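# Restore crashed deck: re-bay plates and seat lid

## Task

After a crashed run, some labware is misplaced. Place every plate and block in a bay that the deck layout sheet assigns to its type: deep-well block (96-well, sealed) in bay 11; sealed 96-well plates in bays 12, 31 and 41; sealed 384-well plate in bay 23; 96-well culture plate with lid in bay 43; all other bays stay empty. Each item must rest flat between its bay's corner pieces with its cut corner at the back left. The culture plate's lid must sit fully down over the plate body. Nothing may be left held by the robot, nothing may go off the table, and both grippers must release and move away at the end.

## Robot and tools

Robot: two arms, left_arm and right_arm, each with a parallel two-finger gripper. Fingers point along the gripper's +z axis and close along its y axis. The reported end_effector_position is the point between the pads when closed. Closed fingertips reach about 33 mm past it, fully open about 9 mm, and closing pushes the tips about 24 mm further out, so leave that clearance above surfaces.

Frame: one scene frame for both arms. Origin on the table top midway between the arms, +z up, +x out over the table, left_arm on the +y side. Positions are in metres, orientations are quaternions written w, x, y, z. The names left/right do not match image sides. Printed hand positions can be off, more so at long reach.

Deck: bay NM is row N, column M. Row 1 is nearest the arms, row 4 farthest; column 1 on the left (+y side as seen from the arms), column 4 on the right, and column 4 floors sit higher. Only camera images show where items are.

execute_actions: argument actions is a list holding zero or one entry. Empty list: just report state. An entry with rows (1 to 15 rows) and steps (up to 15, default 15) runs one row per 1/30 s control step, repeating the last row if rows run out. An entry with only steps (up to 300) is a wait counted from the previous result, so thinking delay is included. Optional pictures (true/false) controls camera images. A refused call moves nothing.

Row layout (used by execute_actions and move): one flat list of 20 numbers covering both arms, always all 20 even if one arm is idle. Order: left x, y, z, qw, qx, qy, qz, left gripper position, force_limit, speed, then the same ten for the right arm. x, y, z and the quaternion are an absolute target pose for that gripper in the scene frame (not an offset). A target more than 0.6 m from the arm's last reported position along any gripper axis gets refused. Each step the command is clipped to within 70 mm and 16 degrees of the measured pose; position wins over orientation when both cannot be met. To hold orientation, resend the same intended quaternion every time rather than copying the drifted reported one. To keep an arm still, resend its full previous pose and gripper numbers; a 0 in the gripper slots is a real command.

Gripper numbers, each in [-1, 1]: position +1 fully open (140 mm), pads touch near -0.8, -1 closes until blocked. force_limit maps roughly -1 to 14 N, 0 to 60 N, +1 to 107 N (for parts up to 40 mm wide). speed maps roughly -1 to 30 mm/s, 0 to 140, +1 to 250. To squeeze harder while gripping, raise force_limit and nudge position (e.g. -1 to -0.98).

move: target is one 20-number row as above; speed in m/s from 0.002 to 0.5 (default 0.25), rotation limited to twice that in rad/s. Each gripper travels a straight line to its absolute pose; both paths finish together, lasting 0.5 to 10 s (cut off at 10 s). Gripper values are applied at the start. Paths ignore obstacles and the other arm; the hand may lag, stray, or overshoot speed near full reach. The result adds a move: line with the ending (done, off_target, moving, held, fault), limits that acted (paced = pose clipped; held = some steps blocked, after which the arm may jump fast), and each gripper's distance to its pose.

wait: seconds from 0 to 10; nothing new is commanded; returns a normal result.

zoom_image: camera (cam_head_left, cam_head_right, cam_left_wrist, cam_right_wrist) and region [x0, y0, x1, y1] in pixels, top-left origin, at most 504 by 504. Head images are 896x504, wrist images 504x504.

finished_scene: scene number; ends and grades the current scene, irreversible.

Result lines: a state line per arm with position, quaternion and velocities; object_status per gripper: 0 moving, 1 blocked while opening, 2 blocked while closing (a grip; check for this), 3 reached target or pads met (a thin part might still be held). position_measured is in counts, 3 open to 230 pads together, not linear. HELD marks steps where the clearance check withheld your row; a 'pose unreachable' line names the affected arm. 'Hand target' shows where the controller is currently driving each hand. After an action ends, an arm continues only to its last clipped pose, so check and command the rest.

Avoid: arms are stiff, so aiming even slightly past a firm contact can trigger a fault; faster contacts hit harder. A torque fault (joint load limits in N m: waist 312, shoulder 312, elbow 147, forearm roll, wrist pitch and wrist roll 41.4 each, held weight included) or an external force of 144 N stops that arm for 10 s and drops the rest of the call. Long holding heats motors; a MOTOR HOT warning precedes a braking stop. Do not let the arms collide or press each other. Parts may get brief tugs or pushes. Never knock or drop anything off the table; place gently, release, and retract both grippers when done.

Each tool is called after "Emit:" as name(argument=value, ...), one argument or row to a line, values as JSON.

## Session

Emit:
execute_actions(
  actions=[],
)

Scene clock: 0.00 s of 12600.00 s.
left_arm: end_effector_position=(+0.7043, +0.6181, +0.3231) position_measured=3 object_status=3 end_effector_quat_wxyz=(-0.001, +1.000, -0.023, +0.001) end_effector_velocity=(-0.000, -0.000, +0.000) end_effector_angular_velocity=(-0.001, +0.000, -0.000) | right_arm: end_effector_position=(+0.5972, -0.4803, +0.3210) position_measured=3 object_status=3 end_effector_quat_wxyz=(+0.001, +0.997, +0.072, -0.000) end_effector_velocity=(+0.000, -0.000, +0.000) end_effector_angular_velocity=(+0.001, +0.000, -0.001)
Joint positions: left_arm=[-0.054  0.162  1.604  0.002  1.372  1.518] | right_arm=[-0.052  0.165  1.605 -0.001  1.372  1.519]
Joint velocities: left_arm=[ 0.    -0.     0.    -0.001  0.     0.001] | right_arm=[-0.001  0.001 -0.001  0.001  0.    -0.   ]
Joint torques (N m, as the joint torque sensors report them, + toward a larger angle): no reading
Hand target (left_arm): +0.704, +0.618, +0.323; -0.001, +1.000, -0.023, +0.001
Hand target (right_arm): +0.597, -0.480, +0.321; +0.001, +0.997, +0.072, -0.000

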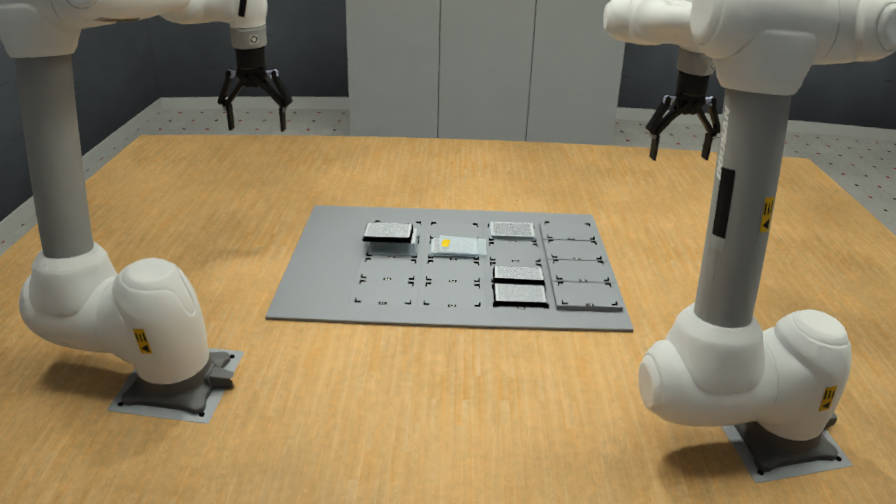

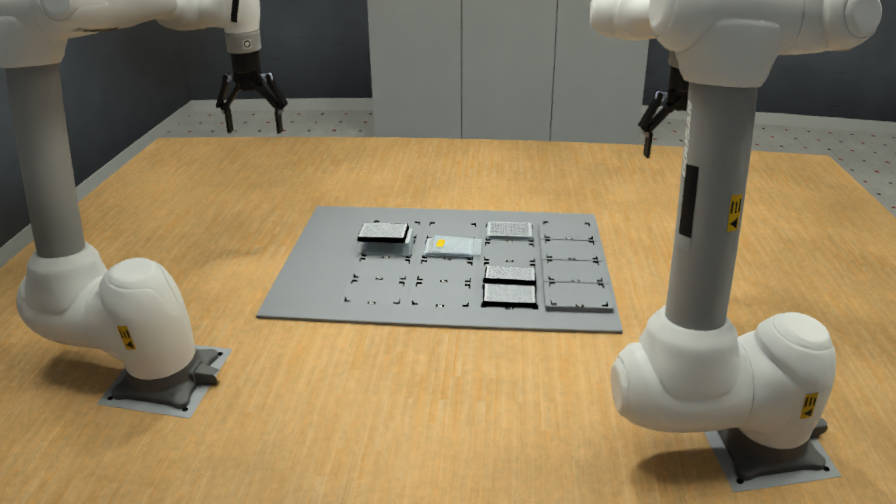

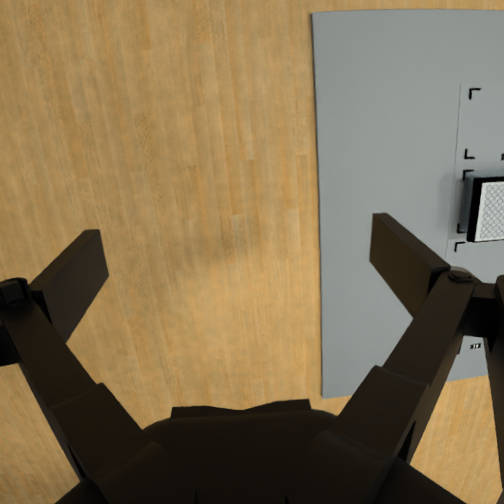

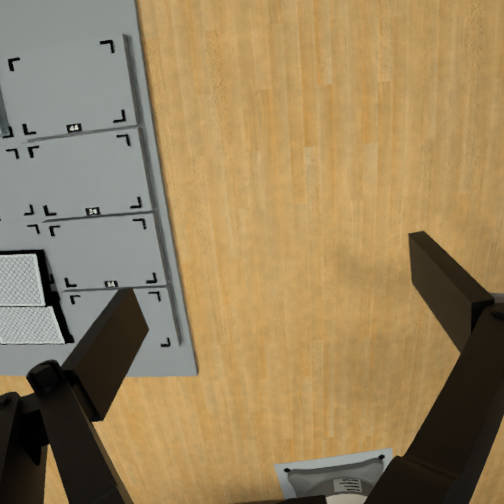

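Emit:
move(
  target=[0.63,0.26,0.14,0,1,0,0,1,0,0,0.50,-0.09,0.12,0,1,0,0,1,0,0],
  speed=0.3,
)

Scene clock: 4.37 s of 12600.00 s.
left_arm: end_effector_position=(+0.6302, +0.2596, +0.1401) position_measured=3 object_status=3 end_effector_quat_wxyz=(+0.001, +1.000, -0.000, +0.000) end_effector_velocity=(-0.000, -0.001, -0.001) end_effector_angular_velocity=(+0.000, +0.000, -0.001) | right_arm: end_effector_position=(+0.4993, -0.0900, +0.1200) position_measured=3 object_status=3 end_effector_quat_wxyz=(-0.000, +1.000, +0.000, +0.000) end_effector_velocity=(+0.000, +0.001, -0.000) end_effector_angular_velocity=(-0.001, -0.000, +0.000)
Joint positions: left_arm=[-0.596  0.331  1.736 -0.002  1.073  0.93 ] | right_arm=[ 0.534  0.398  1.68  -0.     1.063  2.249]
Joint velocities: left_arm=[-0.001  0.001  0.     0.    -0.    -0.   ] | right_arm=[ 0.001  0.001 -0.001 -0.001 -0.     0.001]
Joint torques (N m, as the joint torque sensors report them, + toward a larger angle): left_arm=[ -2.12 -74.61 -33.59   4.12   0.46  -0.37] | right_arm=[ -0.21 -73.64 -36.82   3.39  -0.31  -0.27]
Hand target (left_arm): +0.630, +0.260, +0.140; +0.001, +1.000, -0.000, +0.000
Hand target (right_arm): +0.499, -0.090, +0.120; -0.000, +1.000, +0.000, +0.000
Off the commanded pose (left_arm): 0.000 m, 0 deg.
Off the commanded pose (right_arm): 0.001 m, 0 deg.
move: done

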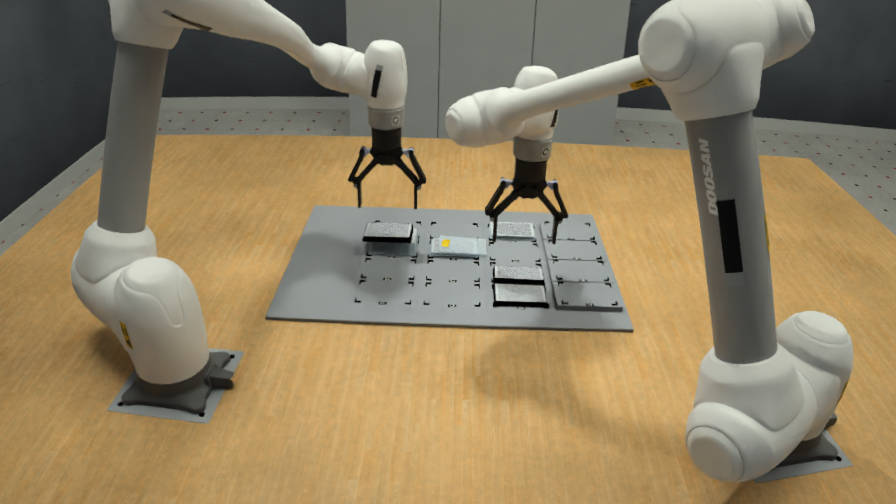

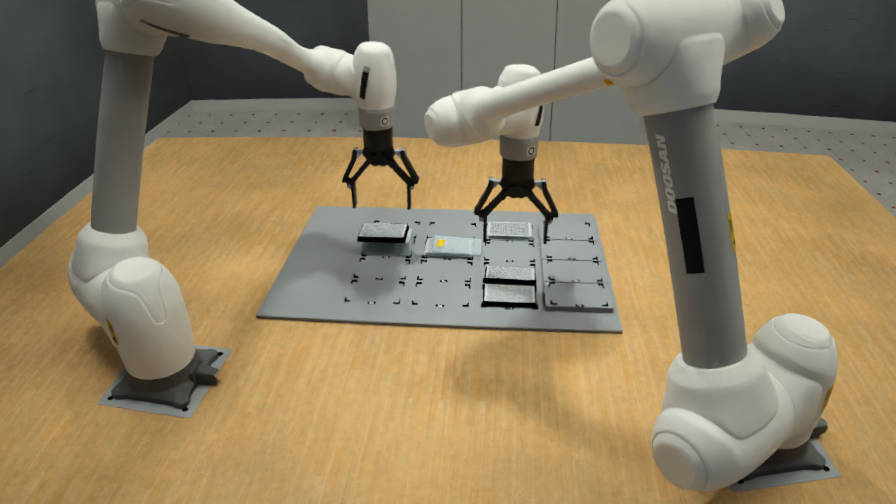

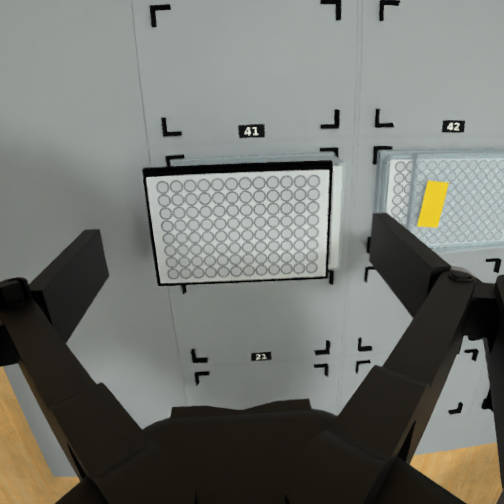

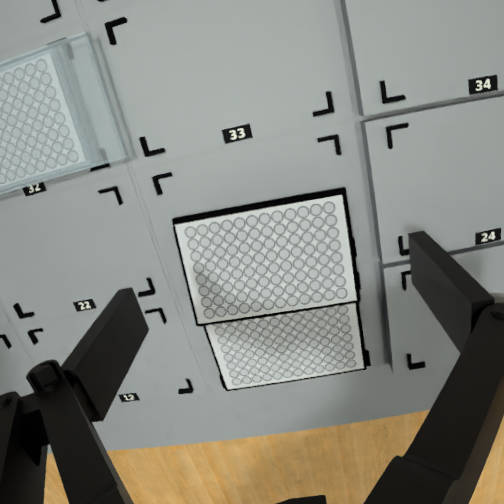

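Emit:
move(
  target=[0.62,0.258,0.085,0,1,0,0,1,0,0,0.485,-0.084,0.055,0,0.996,0,-0.092,1,0,0],
  speed=0.1,
)

Scene clock: 8.93 s of 12600.00 s.
left_arm: end_effector_position=(+0.6201, +0.2579, +0.0850) position_measured=3 object_status=3 end_effector_quat_wxyz=(+0.000, +1.000, -0.000, -0.000) end_effector_velocity=(-0.000, -0.001, -0.001) end_effector_angular_velocity=(-0.000, -0.000, -0.001) | right_arm: end_effector_position=(+0.4849, -0.0841, +0.0550) position_measured=3 object_status=3 end_effector_quat_wxyz=(+0.000, +0.996, -0.000, -0.092) end_effector_velocity=(+0.000, +0.000, -0.002) end_effector_angular_velocity=(-0.001, +0.003, +0.000)
Joint positions: left_arm=[-0.608  0.368  1.798 -0.     0.976  0.917] | right_arm=[0.502 0.512 1.649 0.122 1.131 2.157]
Joint velocities: left_arm=[-0.001  0.001  0.001  0.    -0.002 -0.   ] | right_arm=[-0.     0.003 -0.001  0.001  0.001 -0.001]
Joint torques (N m, as the joint torque sensors report them, + toward a larger angle): left_arm=[ -1.1  -76.81 -30.22   3.95   0.45  -0.41] | right_arm=[  3.34 -87.15 -35.53   3.83   0.34  -0.1 ]
Hand target (left_arm): +0.620, +0.258, +0.085; +0.000, +1.000, -0.000, -0.000
Hand target (right_arm): +0.485, -0.084, +0.055; +0.000, +0.996, -0.000, -0.092
Off the commanded pose (left_arm): 0.000 m, 0 deg.
Off the commanded pose (right_arm): 0.000 m, 0 deg.
After step 90, 0.30 s passed at rest.
move: done

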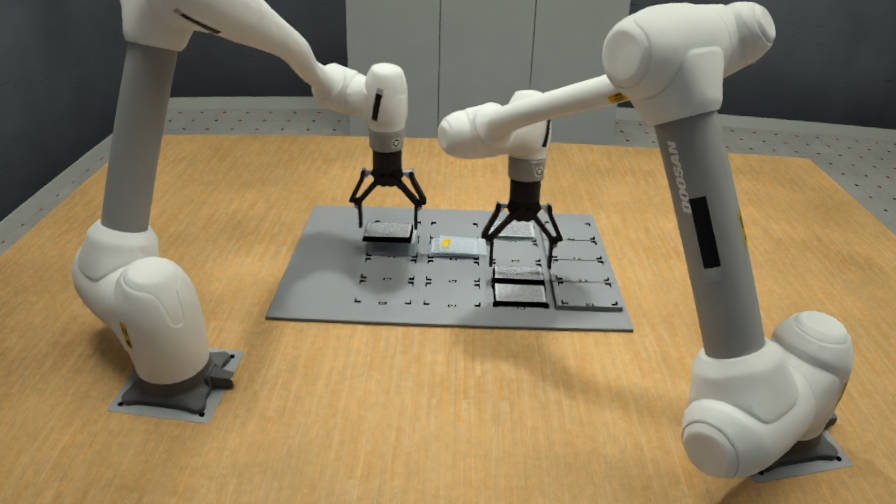

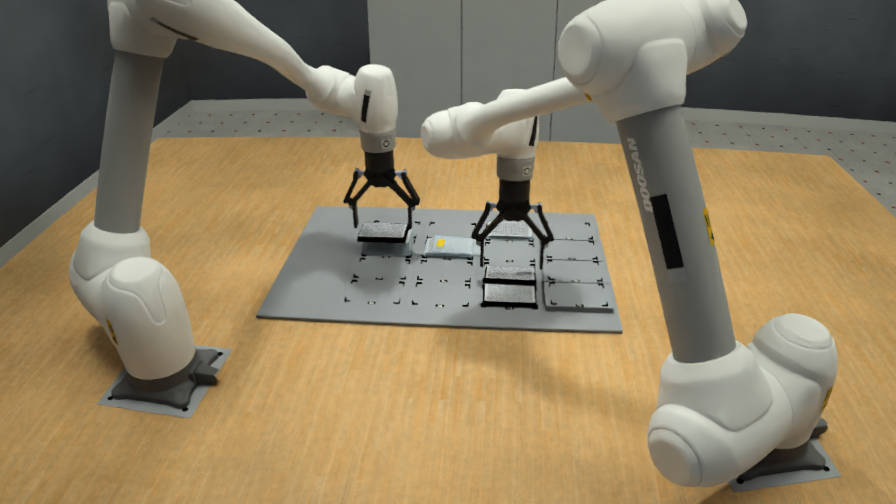

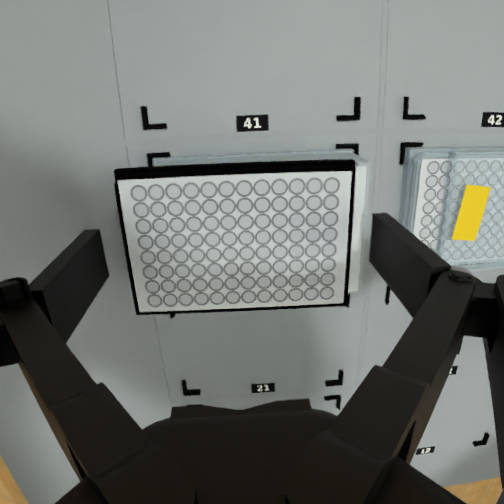

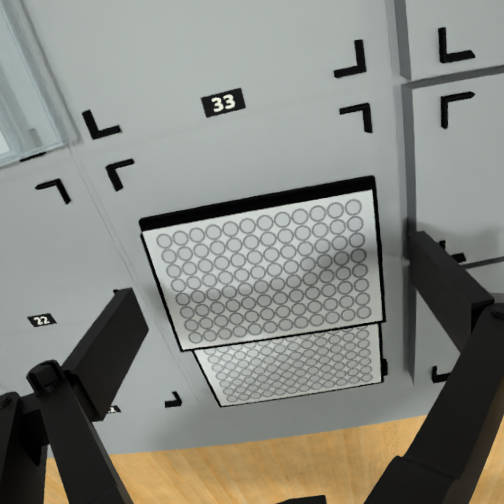

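Emit:
move(
  target=[0.618,0.258,0.075,0,1,-0.008,0,1,0,0,0.481,-0.083,0.044,0,0.996,-0.008,-0.092,0.9,0,-1],
  speed=0.02,
)

Scene clock: 15.13 s of 12600.00 s.
left_arm: end_effector_position=(+0.6180, +0.2580, +0.0750) position_measured=3 object_status=3 end_effector_quat_wxyz=(+0.000, +1.000, -0.008, -0.000) end_effector_velocity=(+0.001, +0.000, -0.000) end_effector_angular_velocity=(+0.000, -0.002, -0.001) | right_arm: end_effector_position=(+0.4810, -0.0830, +0.0441) position_measured=16 object_status=3 end_effector_quat_wxyz=(-0.000, +0.996, -0.008, -0.092) end_effector_velocity=(-0.000, +0.000, -0.001) end_effector_angular_velocity=(-0.000, +0.001, -0.002)
Joint positions: left_arm=[-0.61   0.375  1.809 -0.     0.957  0.931] | right_arm=[0.506 0.518 1.662 0.125 1.111 2.173]
Joint velocities: left_arm=[-0.     0.001  0.     0.002 -0.002  0.   ] | right_arm=[-0.     0.001  0.001  0.001 -0.001  0.001]
Joint torques (N m, as the joint torque sensors report them, + toward a larger angle): left_arm=[ -0.54 -77.65 -30.95   3.78   0.    -0.22] | right_arm=[  0.29 -83.8  -34.71   4.02  -0.05  -0.59]
Hand target (left_arm): +0.618, +0.258, +0.075; +0.000, +1.000, -0.008, -0.000
Hand target (right_arm): +0.481, -0.083, +0.044; -0.000, +0.996, -0.008, -0.092
Off the commanded pose (left_arm): 0.000 m, 0 deg.
Off the commanded pose (right_arm): 0.000 m, 0 deg.
After step 90, 2.37 s passed at rest.
move: done

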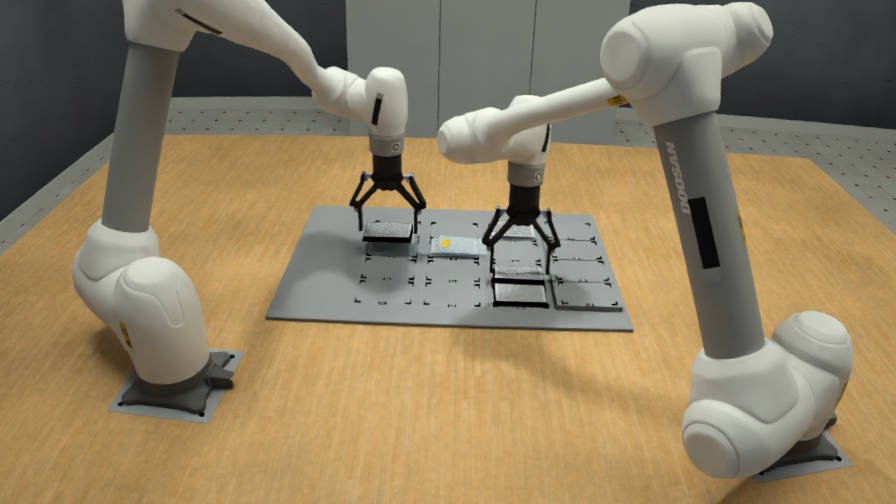

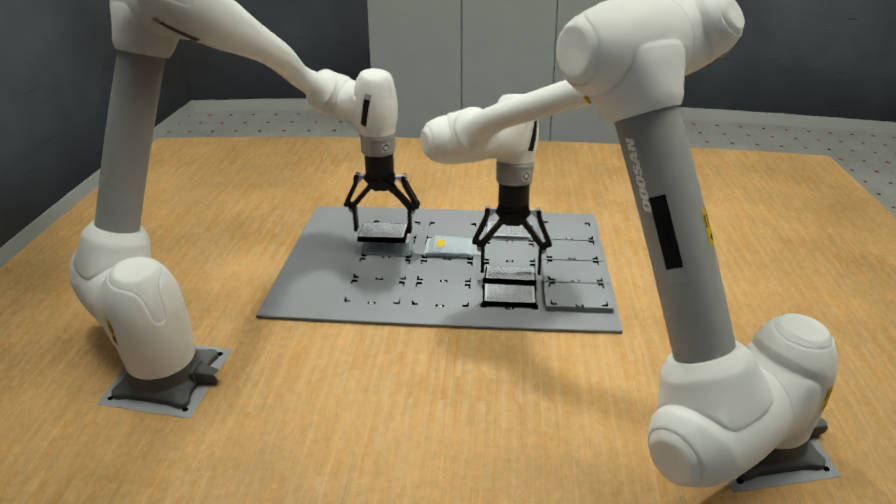

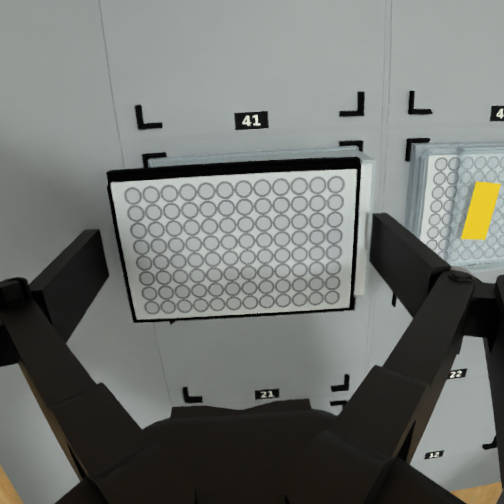

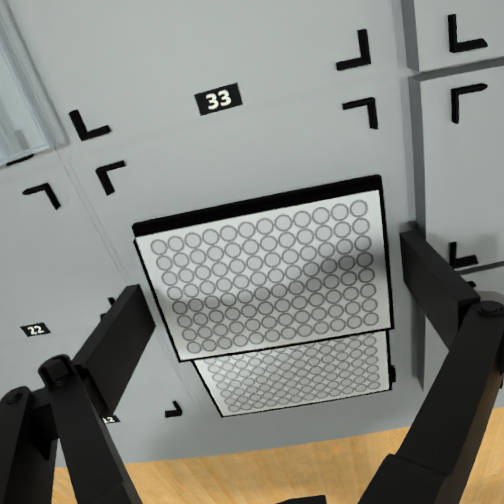

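Emit:
move(
  target=[0.6175,0.259,0.0715,0,1,-0.008,0,1,0,0,0.480,-0.082,0.037,0,0.996,-0.011,-0.092,0.9,0,-1],
  speed=0.01,
)

Emit:
move(
  target=[0.6175,0.259,0.0715,0,1,-0.008,0,0.55,-0.2,-1,0.480,-0.082,0.037,0,0.996,-0.011,-0.092,0.55,-0.2,-1],
)

Scene clock: 19.97 s of 12600.00 s.
left_arm: end_effector_position=(+0.6175, +0.2590, +0.0715) position_measured=3 object_status=3 end_effector_quat_wxyz=(+0.000, +1.000, -0.008, -0.000) end_effector_velocity=(-0.001, +0.000, -0.001) end_effector_angular_velocity=(+0.001, +0.002, -0.000) | right_arm: end_effector_position=(+0.4800, -0.0820, +0.0370) position_measured=16 object_status=3 end_effector_quat_wxyz=(-0.000, +0.996, -0.011, -0.092) end_effector_velocity=(-0.001, -0.000, -0.002) end_effector_angular_velocity=(-0.001, +0.002, -0.001)
Joint positions: left_arm=[-0.609  0.377  1.814 -0.     0.951  0.932] | right_arm=[0.508 0.525 1.667 0.127 1.099 2.179]
Joint velocities: left_arm=[-0.     0.     0.001 -0.001  0.001  0.001] | right_arm=[-0.     0.002  0.001  0.001 -0.001  0.001]
Joint torques (N m, as the joint torque sensors report them, + toward a larger angle): left_arm=[ -1.36 -76.95 -29.91   3.88   0.35  -0.37] | right_arm=[  4.6  -82.01 -34.66   3.98   0.39  -0.38]
Hand target (left_arm): +0.618, +0.259, +0.071; +0.000, +1.000, -0.008, -0.000
Hand target (right_arm): +0.480, -0.082, +0.037; -0.000, +0.996, -0.011, -0.092
Off the commanded pose (left_arm): 0.000 m, 0 deg.
Off the commanded pose (right_arm): 0.000 m, 0 deg.
After step 90, 0.90 s passed at rest.
move: done

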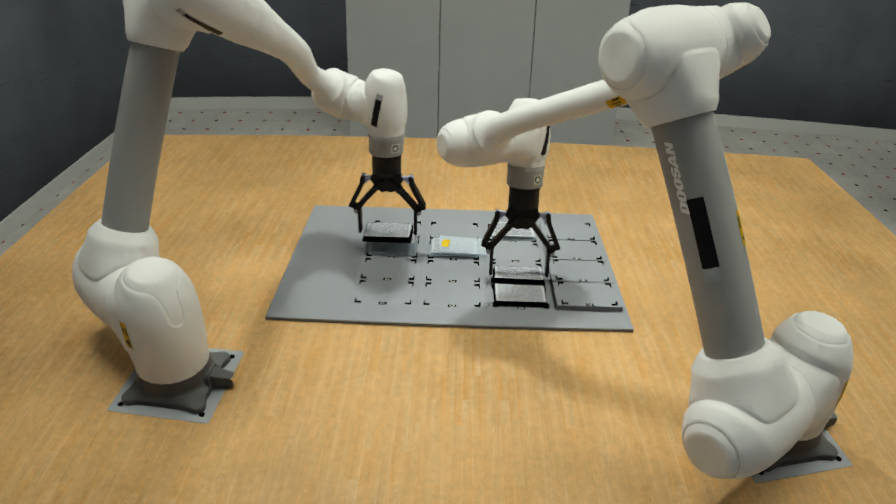

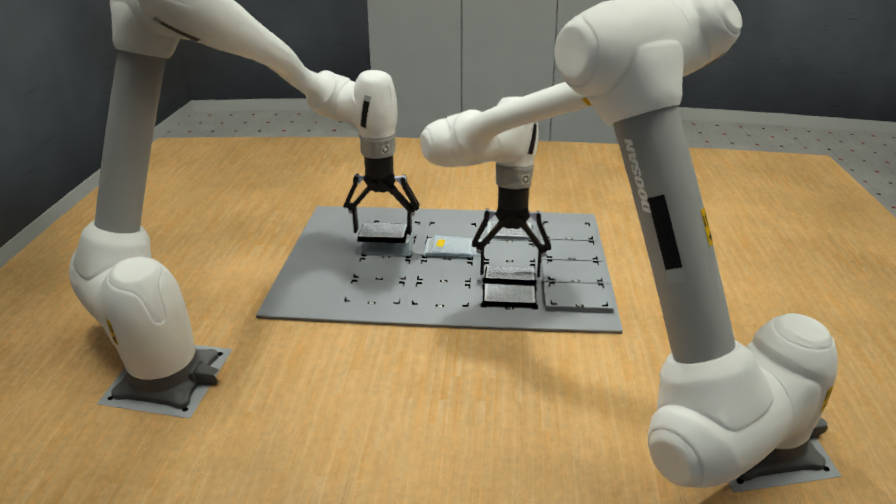

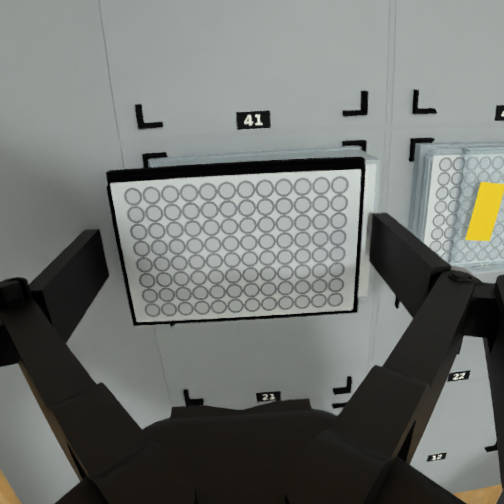

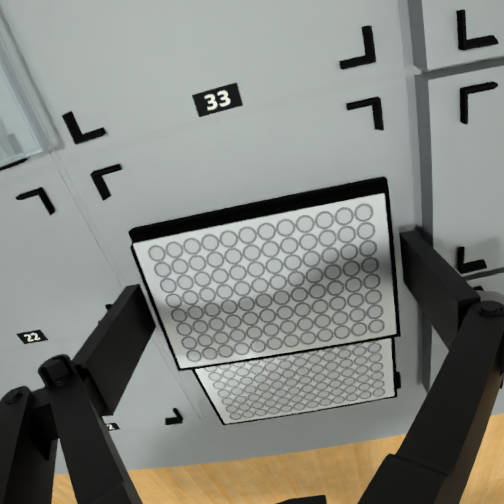

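Scene clock: 20.83 s of 12600.00 s.
left_arm: end_effector_position=(+0.6175, +0.2590, +0.0716) position_measured=35 object_status=0 end_effector_quat_wxyz=(+0.000, +1.000, -0.008, +0.000) end_effector_velocity=(+0.000, -0.000, +0.000) end_effector_angular_velocity=(-0.001, -0.000, +0.001) | right_arm: end_effector_position=(+0.4800, -0.0820, +0.0371) position_measured=38 object_status=2 end_effector_quat_wxyz=(-0.000, +0.996, -0.011, -0.092) end_effector_velocity=(+0.001, -0.001, +0.000) end_effector_angular_velocity=(-0.000, +0.000, -0.002)
Joint positions: left_arm=[-0.609  0.377  1.814 -0.     0.951  0.932] | right_arm=[0.508 0.525 1.667 0.127 1.099 2.179]
Joint velocities: left_arm=[ 0.     0.    -0.    -0.001 -0.     0.   ] | right_arm=[-0.002 -0.     0.     0.     0.     0.   ]
Joint torques (N m, as the joint torque sensors report them, + toward a larger angle): left_arm=[  1.64 -54.95 -17.69   5.15  -0.28  -0.3 ] | right_arm=[ 13.55 -53.44 -16.94   5.73  -3.32  -0.26]
Hand target (left_arm): +0.618, +0.259, +0.072; +0.000, +1.000, -0.008, -0.000
Hand target (right_arm): +0.480, -0.082, +0.037; -0.000, +0.996, -0.011, -0.092
Off the commanded pose (left_arm): 0.000 m, 0 deg.
Off the commanded pose (right_arm): 0.000 m, 0 deg.
move: done

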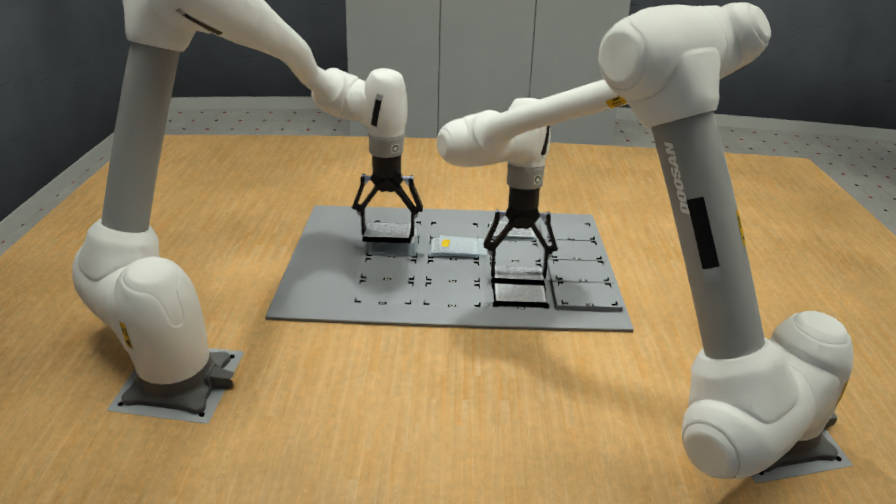

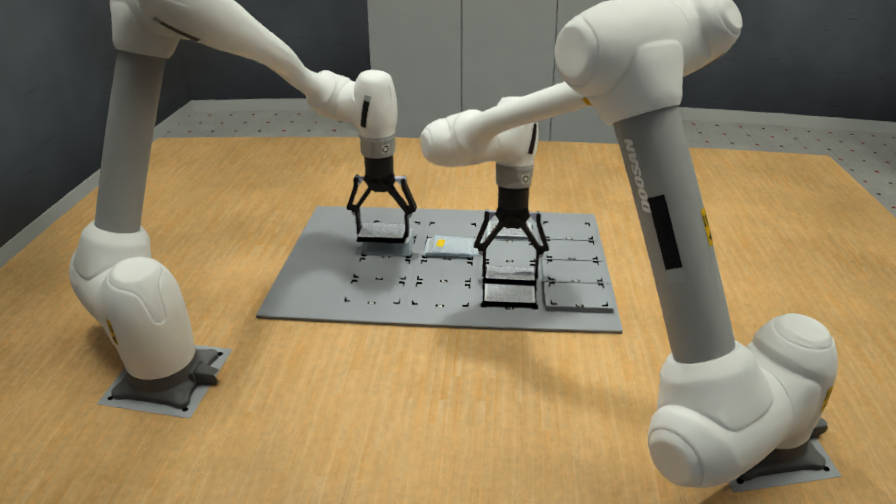

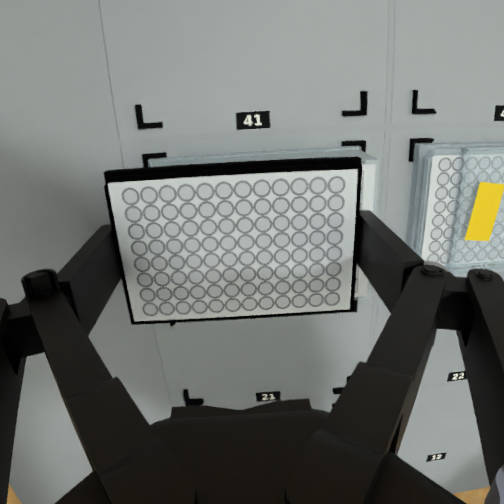

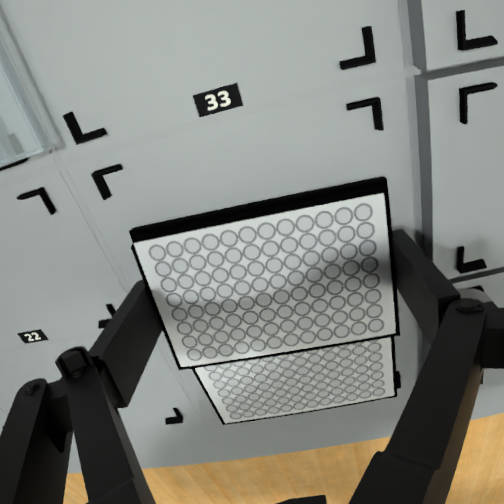

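Pressing on flanges; ease up slowly with regrip.

Emit:
move(
  target=[0.6175,0.259,0.0735,0,1,-0.008,0,0.5,-0.1,-1,0.480,-0.082,0.039,0,0.996,-0.011,-0.092,0.5,-0.1,-1],
  speed=0.003,
)

Emit:
move(
  target=[0.6175,0.259,0.085,0,1,-0.008,0,0.5,-0.1,-1,0.514,-0.080,0.041,0,1,-0.006,0,0.5,-0.1,-1],
  speed=0.05,
)

Scene clock: 27.87 s of 12600.00 s.
left_arm: end_effector_position=(+0.6175, +0.2590, +0.0735) position_measured=37 object_status=2 end_effector_quat_wxyz=(-0.000, +1.000, -0.008, +0.000) end_effector_velocity=(+0.000, +0.000, +0.000) end_effector_angular_velocity=(+0.000, -0.000, -0.001) | right_arm: end_effector_position=(+0.4799, -0.0820, +0.0389) position_measured=40 object_status=2 end_effector_quat_wxyz=(+0.000, +0.996, -0.011, -0.092) end_effector_velocity=(+0.001, -0.000, +0.000) end_effector_angular_velocity=(-0.000, -0.000, -0.000)
Joint positions: left_arm=[-0.609  0.375  1.812  0.     0.954  0.932] | right_arm=[0.508 0.523 1.666 0.127 1.102 2.179]
Joint velocities: left_arm=[-0.    -0.    -0.     0.001  0.     0.   ] | right_arm=[-0.     0.    -0.001 -0.001  0.     0.   ]
Joint torques (N m, as the joint torque sensors report them, + toward a larger angle): left_arm=[ -1.12 -76.74 -30.71   3.64   0.32  -0.24] | right_arm=[  0.77 -82.31 -34.54   3.85   0.16  -0.29]
Hand target (left_arm): +0.617, +0.259, +0.074; -0.000, +1.000, -0.008, +0.000
Hand target (right_arm): +0.480, -0.082, +0.039; +0.000, +0.996, -0.011, -0.092
Off the commanded pose (left_arm): 0.000 m, 0 deg.
Off the commanded pose (right_arm): 0.000 m, 0 deg.
After step 90, 3.13 s passed at rest.
move: done

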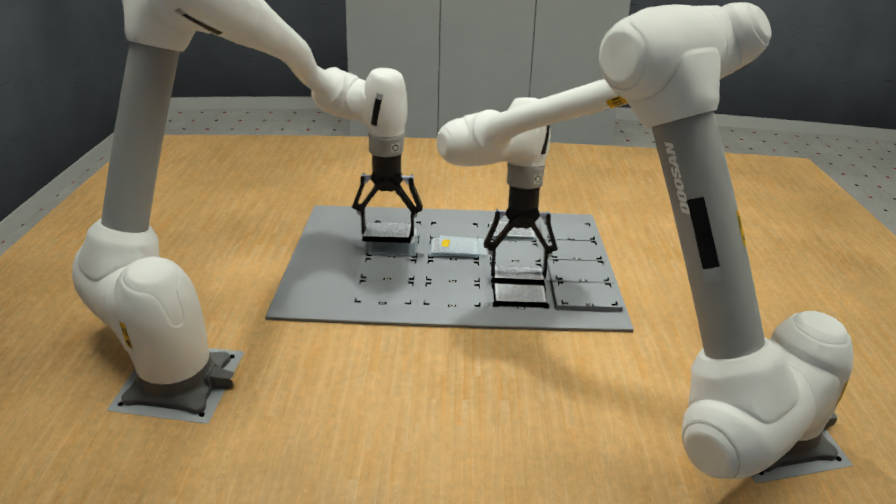

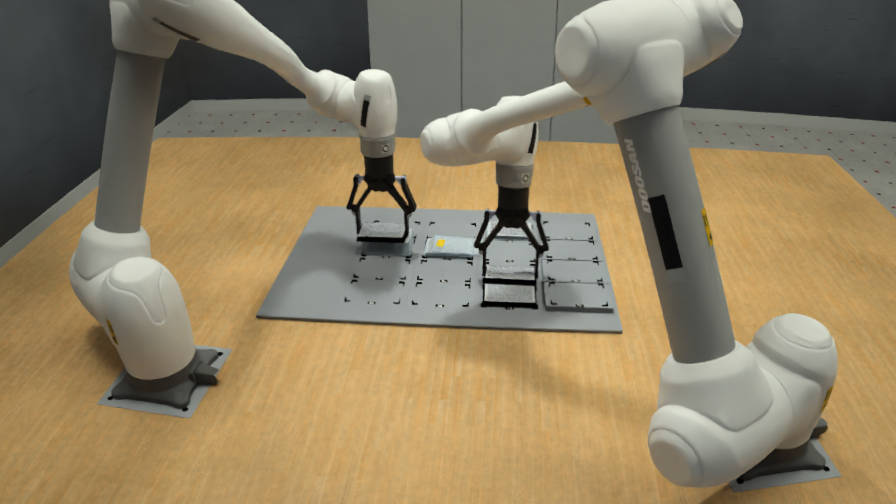

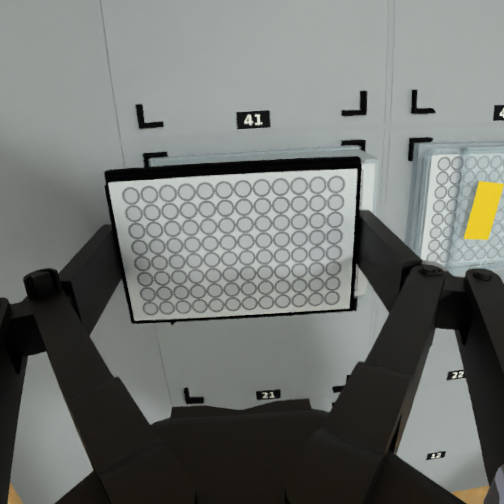

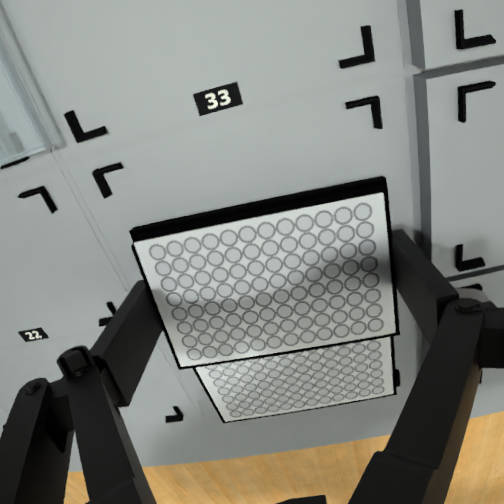

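Scene clock: 29.93 s of 12600.00 s.
left_arm: end_effector_position=(+0.6175, +0.2590, +0.0850) position_measured=37 object_status=2 end_effector_quat_wxyz=(-0.000, +1.000, -0.008, +0.000) end_effector_velocity=(-0.000, +0.000, +0.001) end_effector_angular_velocity=(+0.001, +0.002, +0.001) | right_arm: end_effector_position=(+0.5139, -0.0799, +0.0411) position_measured=40 object_status=2 end_effector_quat_wxyz=(-0.000, +1.000, -0.006, -0.000) end_effector_velocity=(+0.000, +0.000, -0.000) end_effector_angular_velocity=(-0.001, -0.006, +0.001)
Joint positions: left_arm=[-0.609  0.364  1.804  0.     0.974  0.932] | right_arm=[0.532 0.491 1.702 0.001 0.949 2.259]
Joint velocities: left_arm=[-0.    -0.    -0.001 -0.     0.003 -0.   ] | right_arm=[ 0.002 -0.001  0.002 -0.005 -0.005  0.004]
Joint torques (N m, as the joint torque sensors report them, + toward a larger angle): left_arm=[ -1.09 -76.3  -30.9    3.86   0.23  -0.24] | right_arm=[  1.79 -82.05 -35.08   3.53  -0.38  -0.27]
Hand target (left_arm): +0.617, +0.259, +0.085; -0.000, +1.000, -0.008, +0.000
Hand target (right_arm): +0.514, -0.080, +0.041; -0.000, +1.000, -0.006, -0.000
Off the commanded pose (left_arm): 0.000 m, 0 deg.
Off the commanded pose (right_arm): 0.000 m, 0 deg.
move: done

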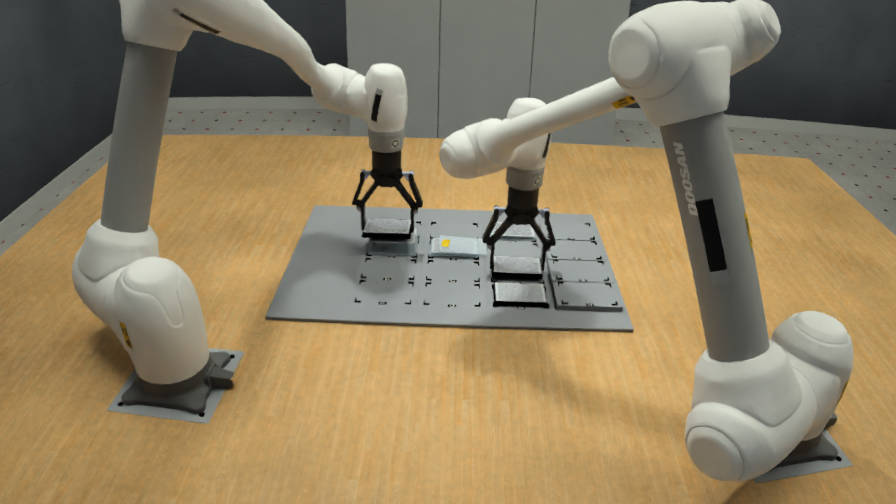

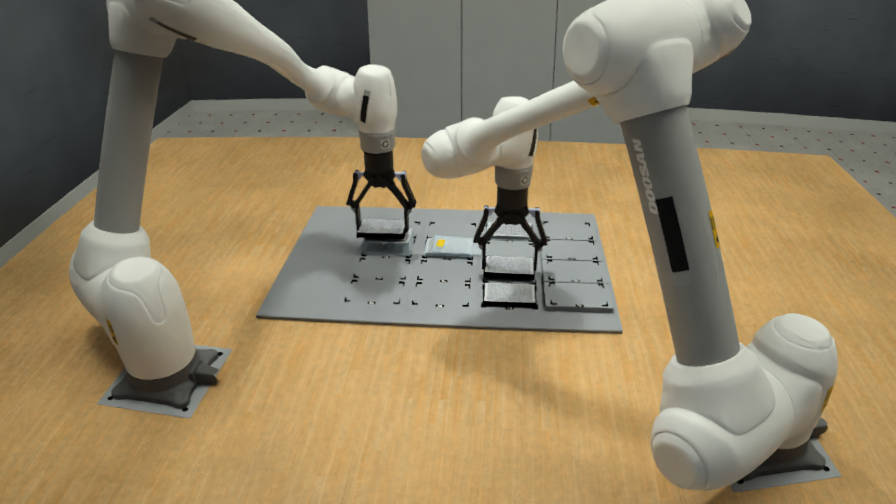

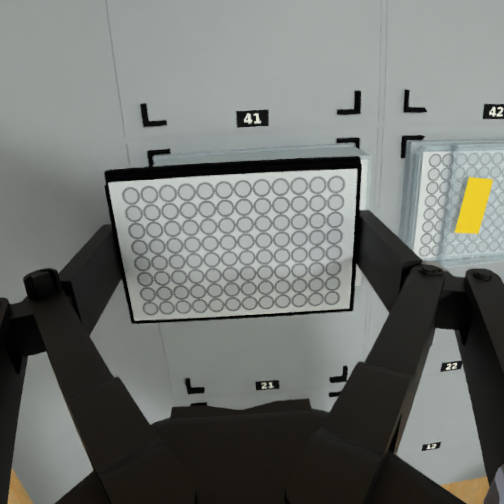

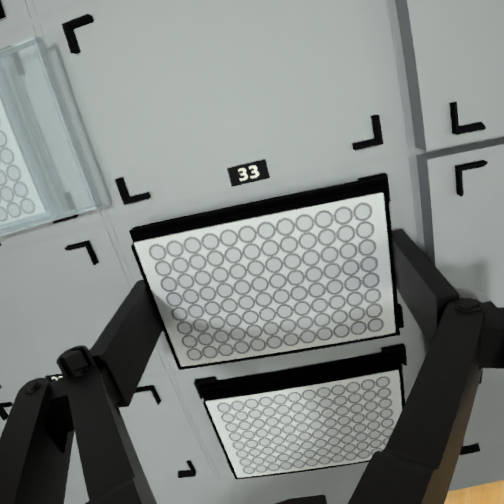

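Emit:
move(
  target=[0.58,0.259,0.085,0,1,-0.004,0,0.5,-0.1,-1,0.511,-0.081,0.035,0,1,-0.003,0,0.5,-0.1,-1],
  speed=0.05,
)

Emit:
zoom_image(
  camera="cam_right_wrist",
  region=[100,100,430,400],
)

Scene clock: 34.73 s of 12600.00 s.
left_arm: end_effector_position=(+0.5801, +0.2590, +0.0850) position_measured=37 object_status=2 end_effector_quat_wxyz=(+0.000, +1.000, -0.004, -0.000) end_effector_velocity=(-0.002, -0.001, +0.000) end_effector_angular_velocity=(-0.001, +0.002, +0.002) | right_arm: end_effector_position=(+0.5110, -0.0810, +0.0350) position_measured=40 object_status=2 end_effector_quat_wxyz=(-0.000, +1.000, -0.003, +0.000) end_effector_velocity=(-0.001, +0.000, -0.000) end_effector_angular_velocity=(+0.000, +0.001, -0.000)
Joint positions: left_arm=[-0.644  0.322  1.864 -0.     0.955  0.889] | right_arm=[0.534 0.493 1.712 0.    0.937 2.255]
Joint velocities: left_arm=[-0.002 -0.001  0.001 -0.002  0.    -0.002] | right_arm=[ 0.    -0.     0.001  0.001 -0.    -0.   ]
Joint torques (N m, as the joint torque sensors report them, + toward a larger angle): left_arm=[ -1.86 -71.83 -30.98   3.66   0.33  -0.4 ] | right_arm=[  1.14 -79.93 -31.57   3.9    0.73  -0.45]
Hand target (left_arm): +0.580, +0.259, +0.085; +0.000, +1.000, -0.004, -0.000
Hand target (right_arm): +0.511, -0.081, +0.035; -0.000, +1.000, -0.003, -0.000
Off the commanded pose (left_arm): 0.000 m, 0 deg.
Off the commanded pose (right_arm): 0.000 m, 0 deg.
After step 90, 0.73 s passed at rest.
move: done

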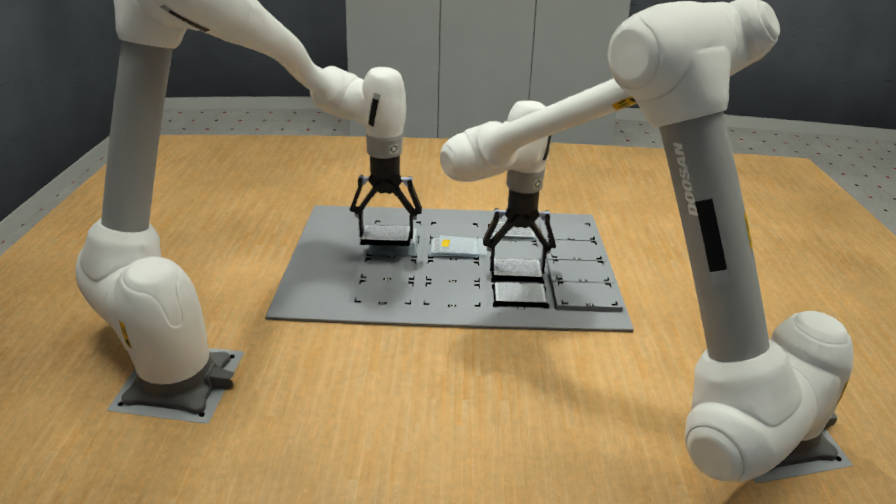

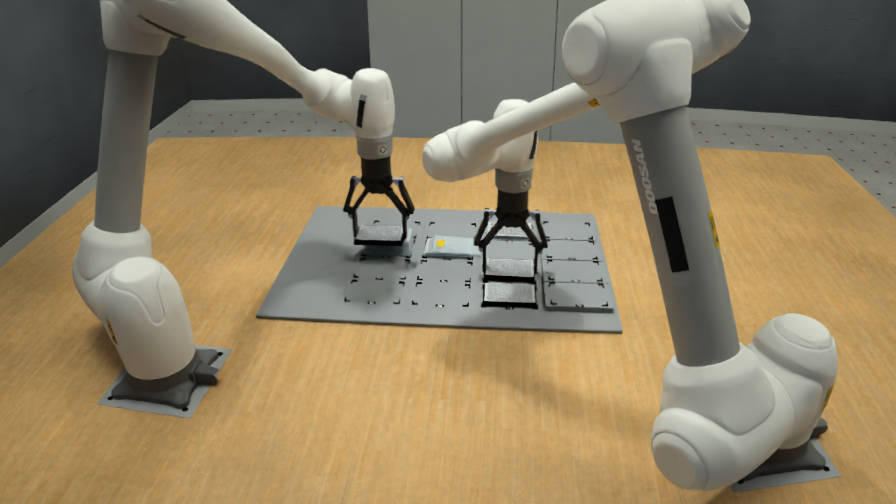

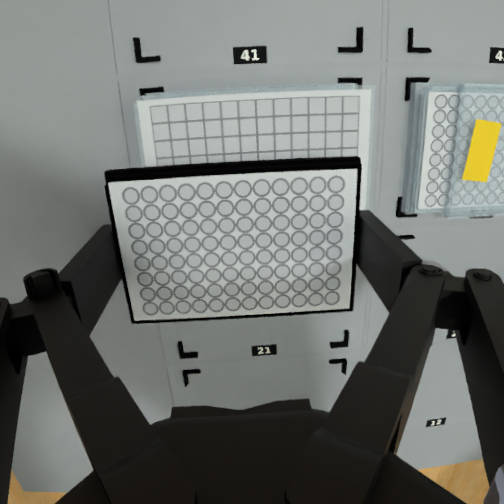

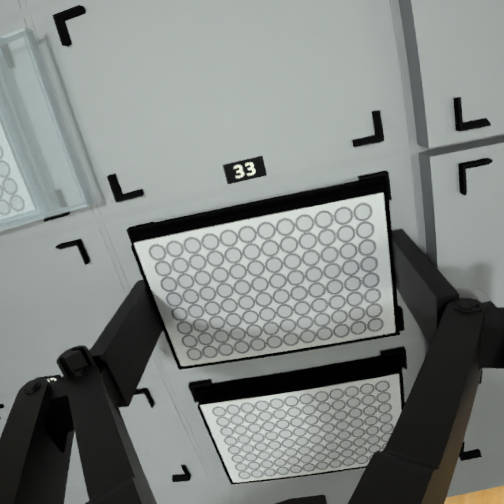

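Region (100, 100, 430, 400) of cam_right_wrist's 504x504 image, scaled by 1.527, with more detail than that image has; it fills the top 458 rows of this view, and the rest is white.

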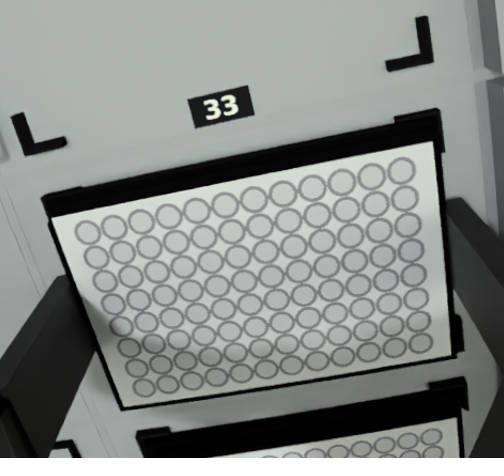

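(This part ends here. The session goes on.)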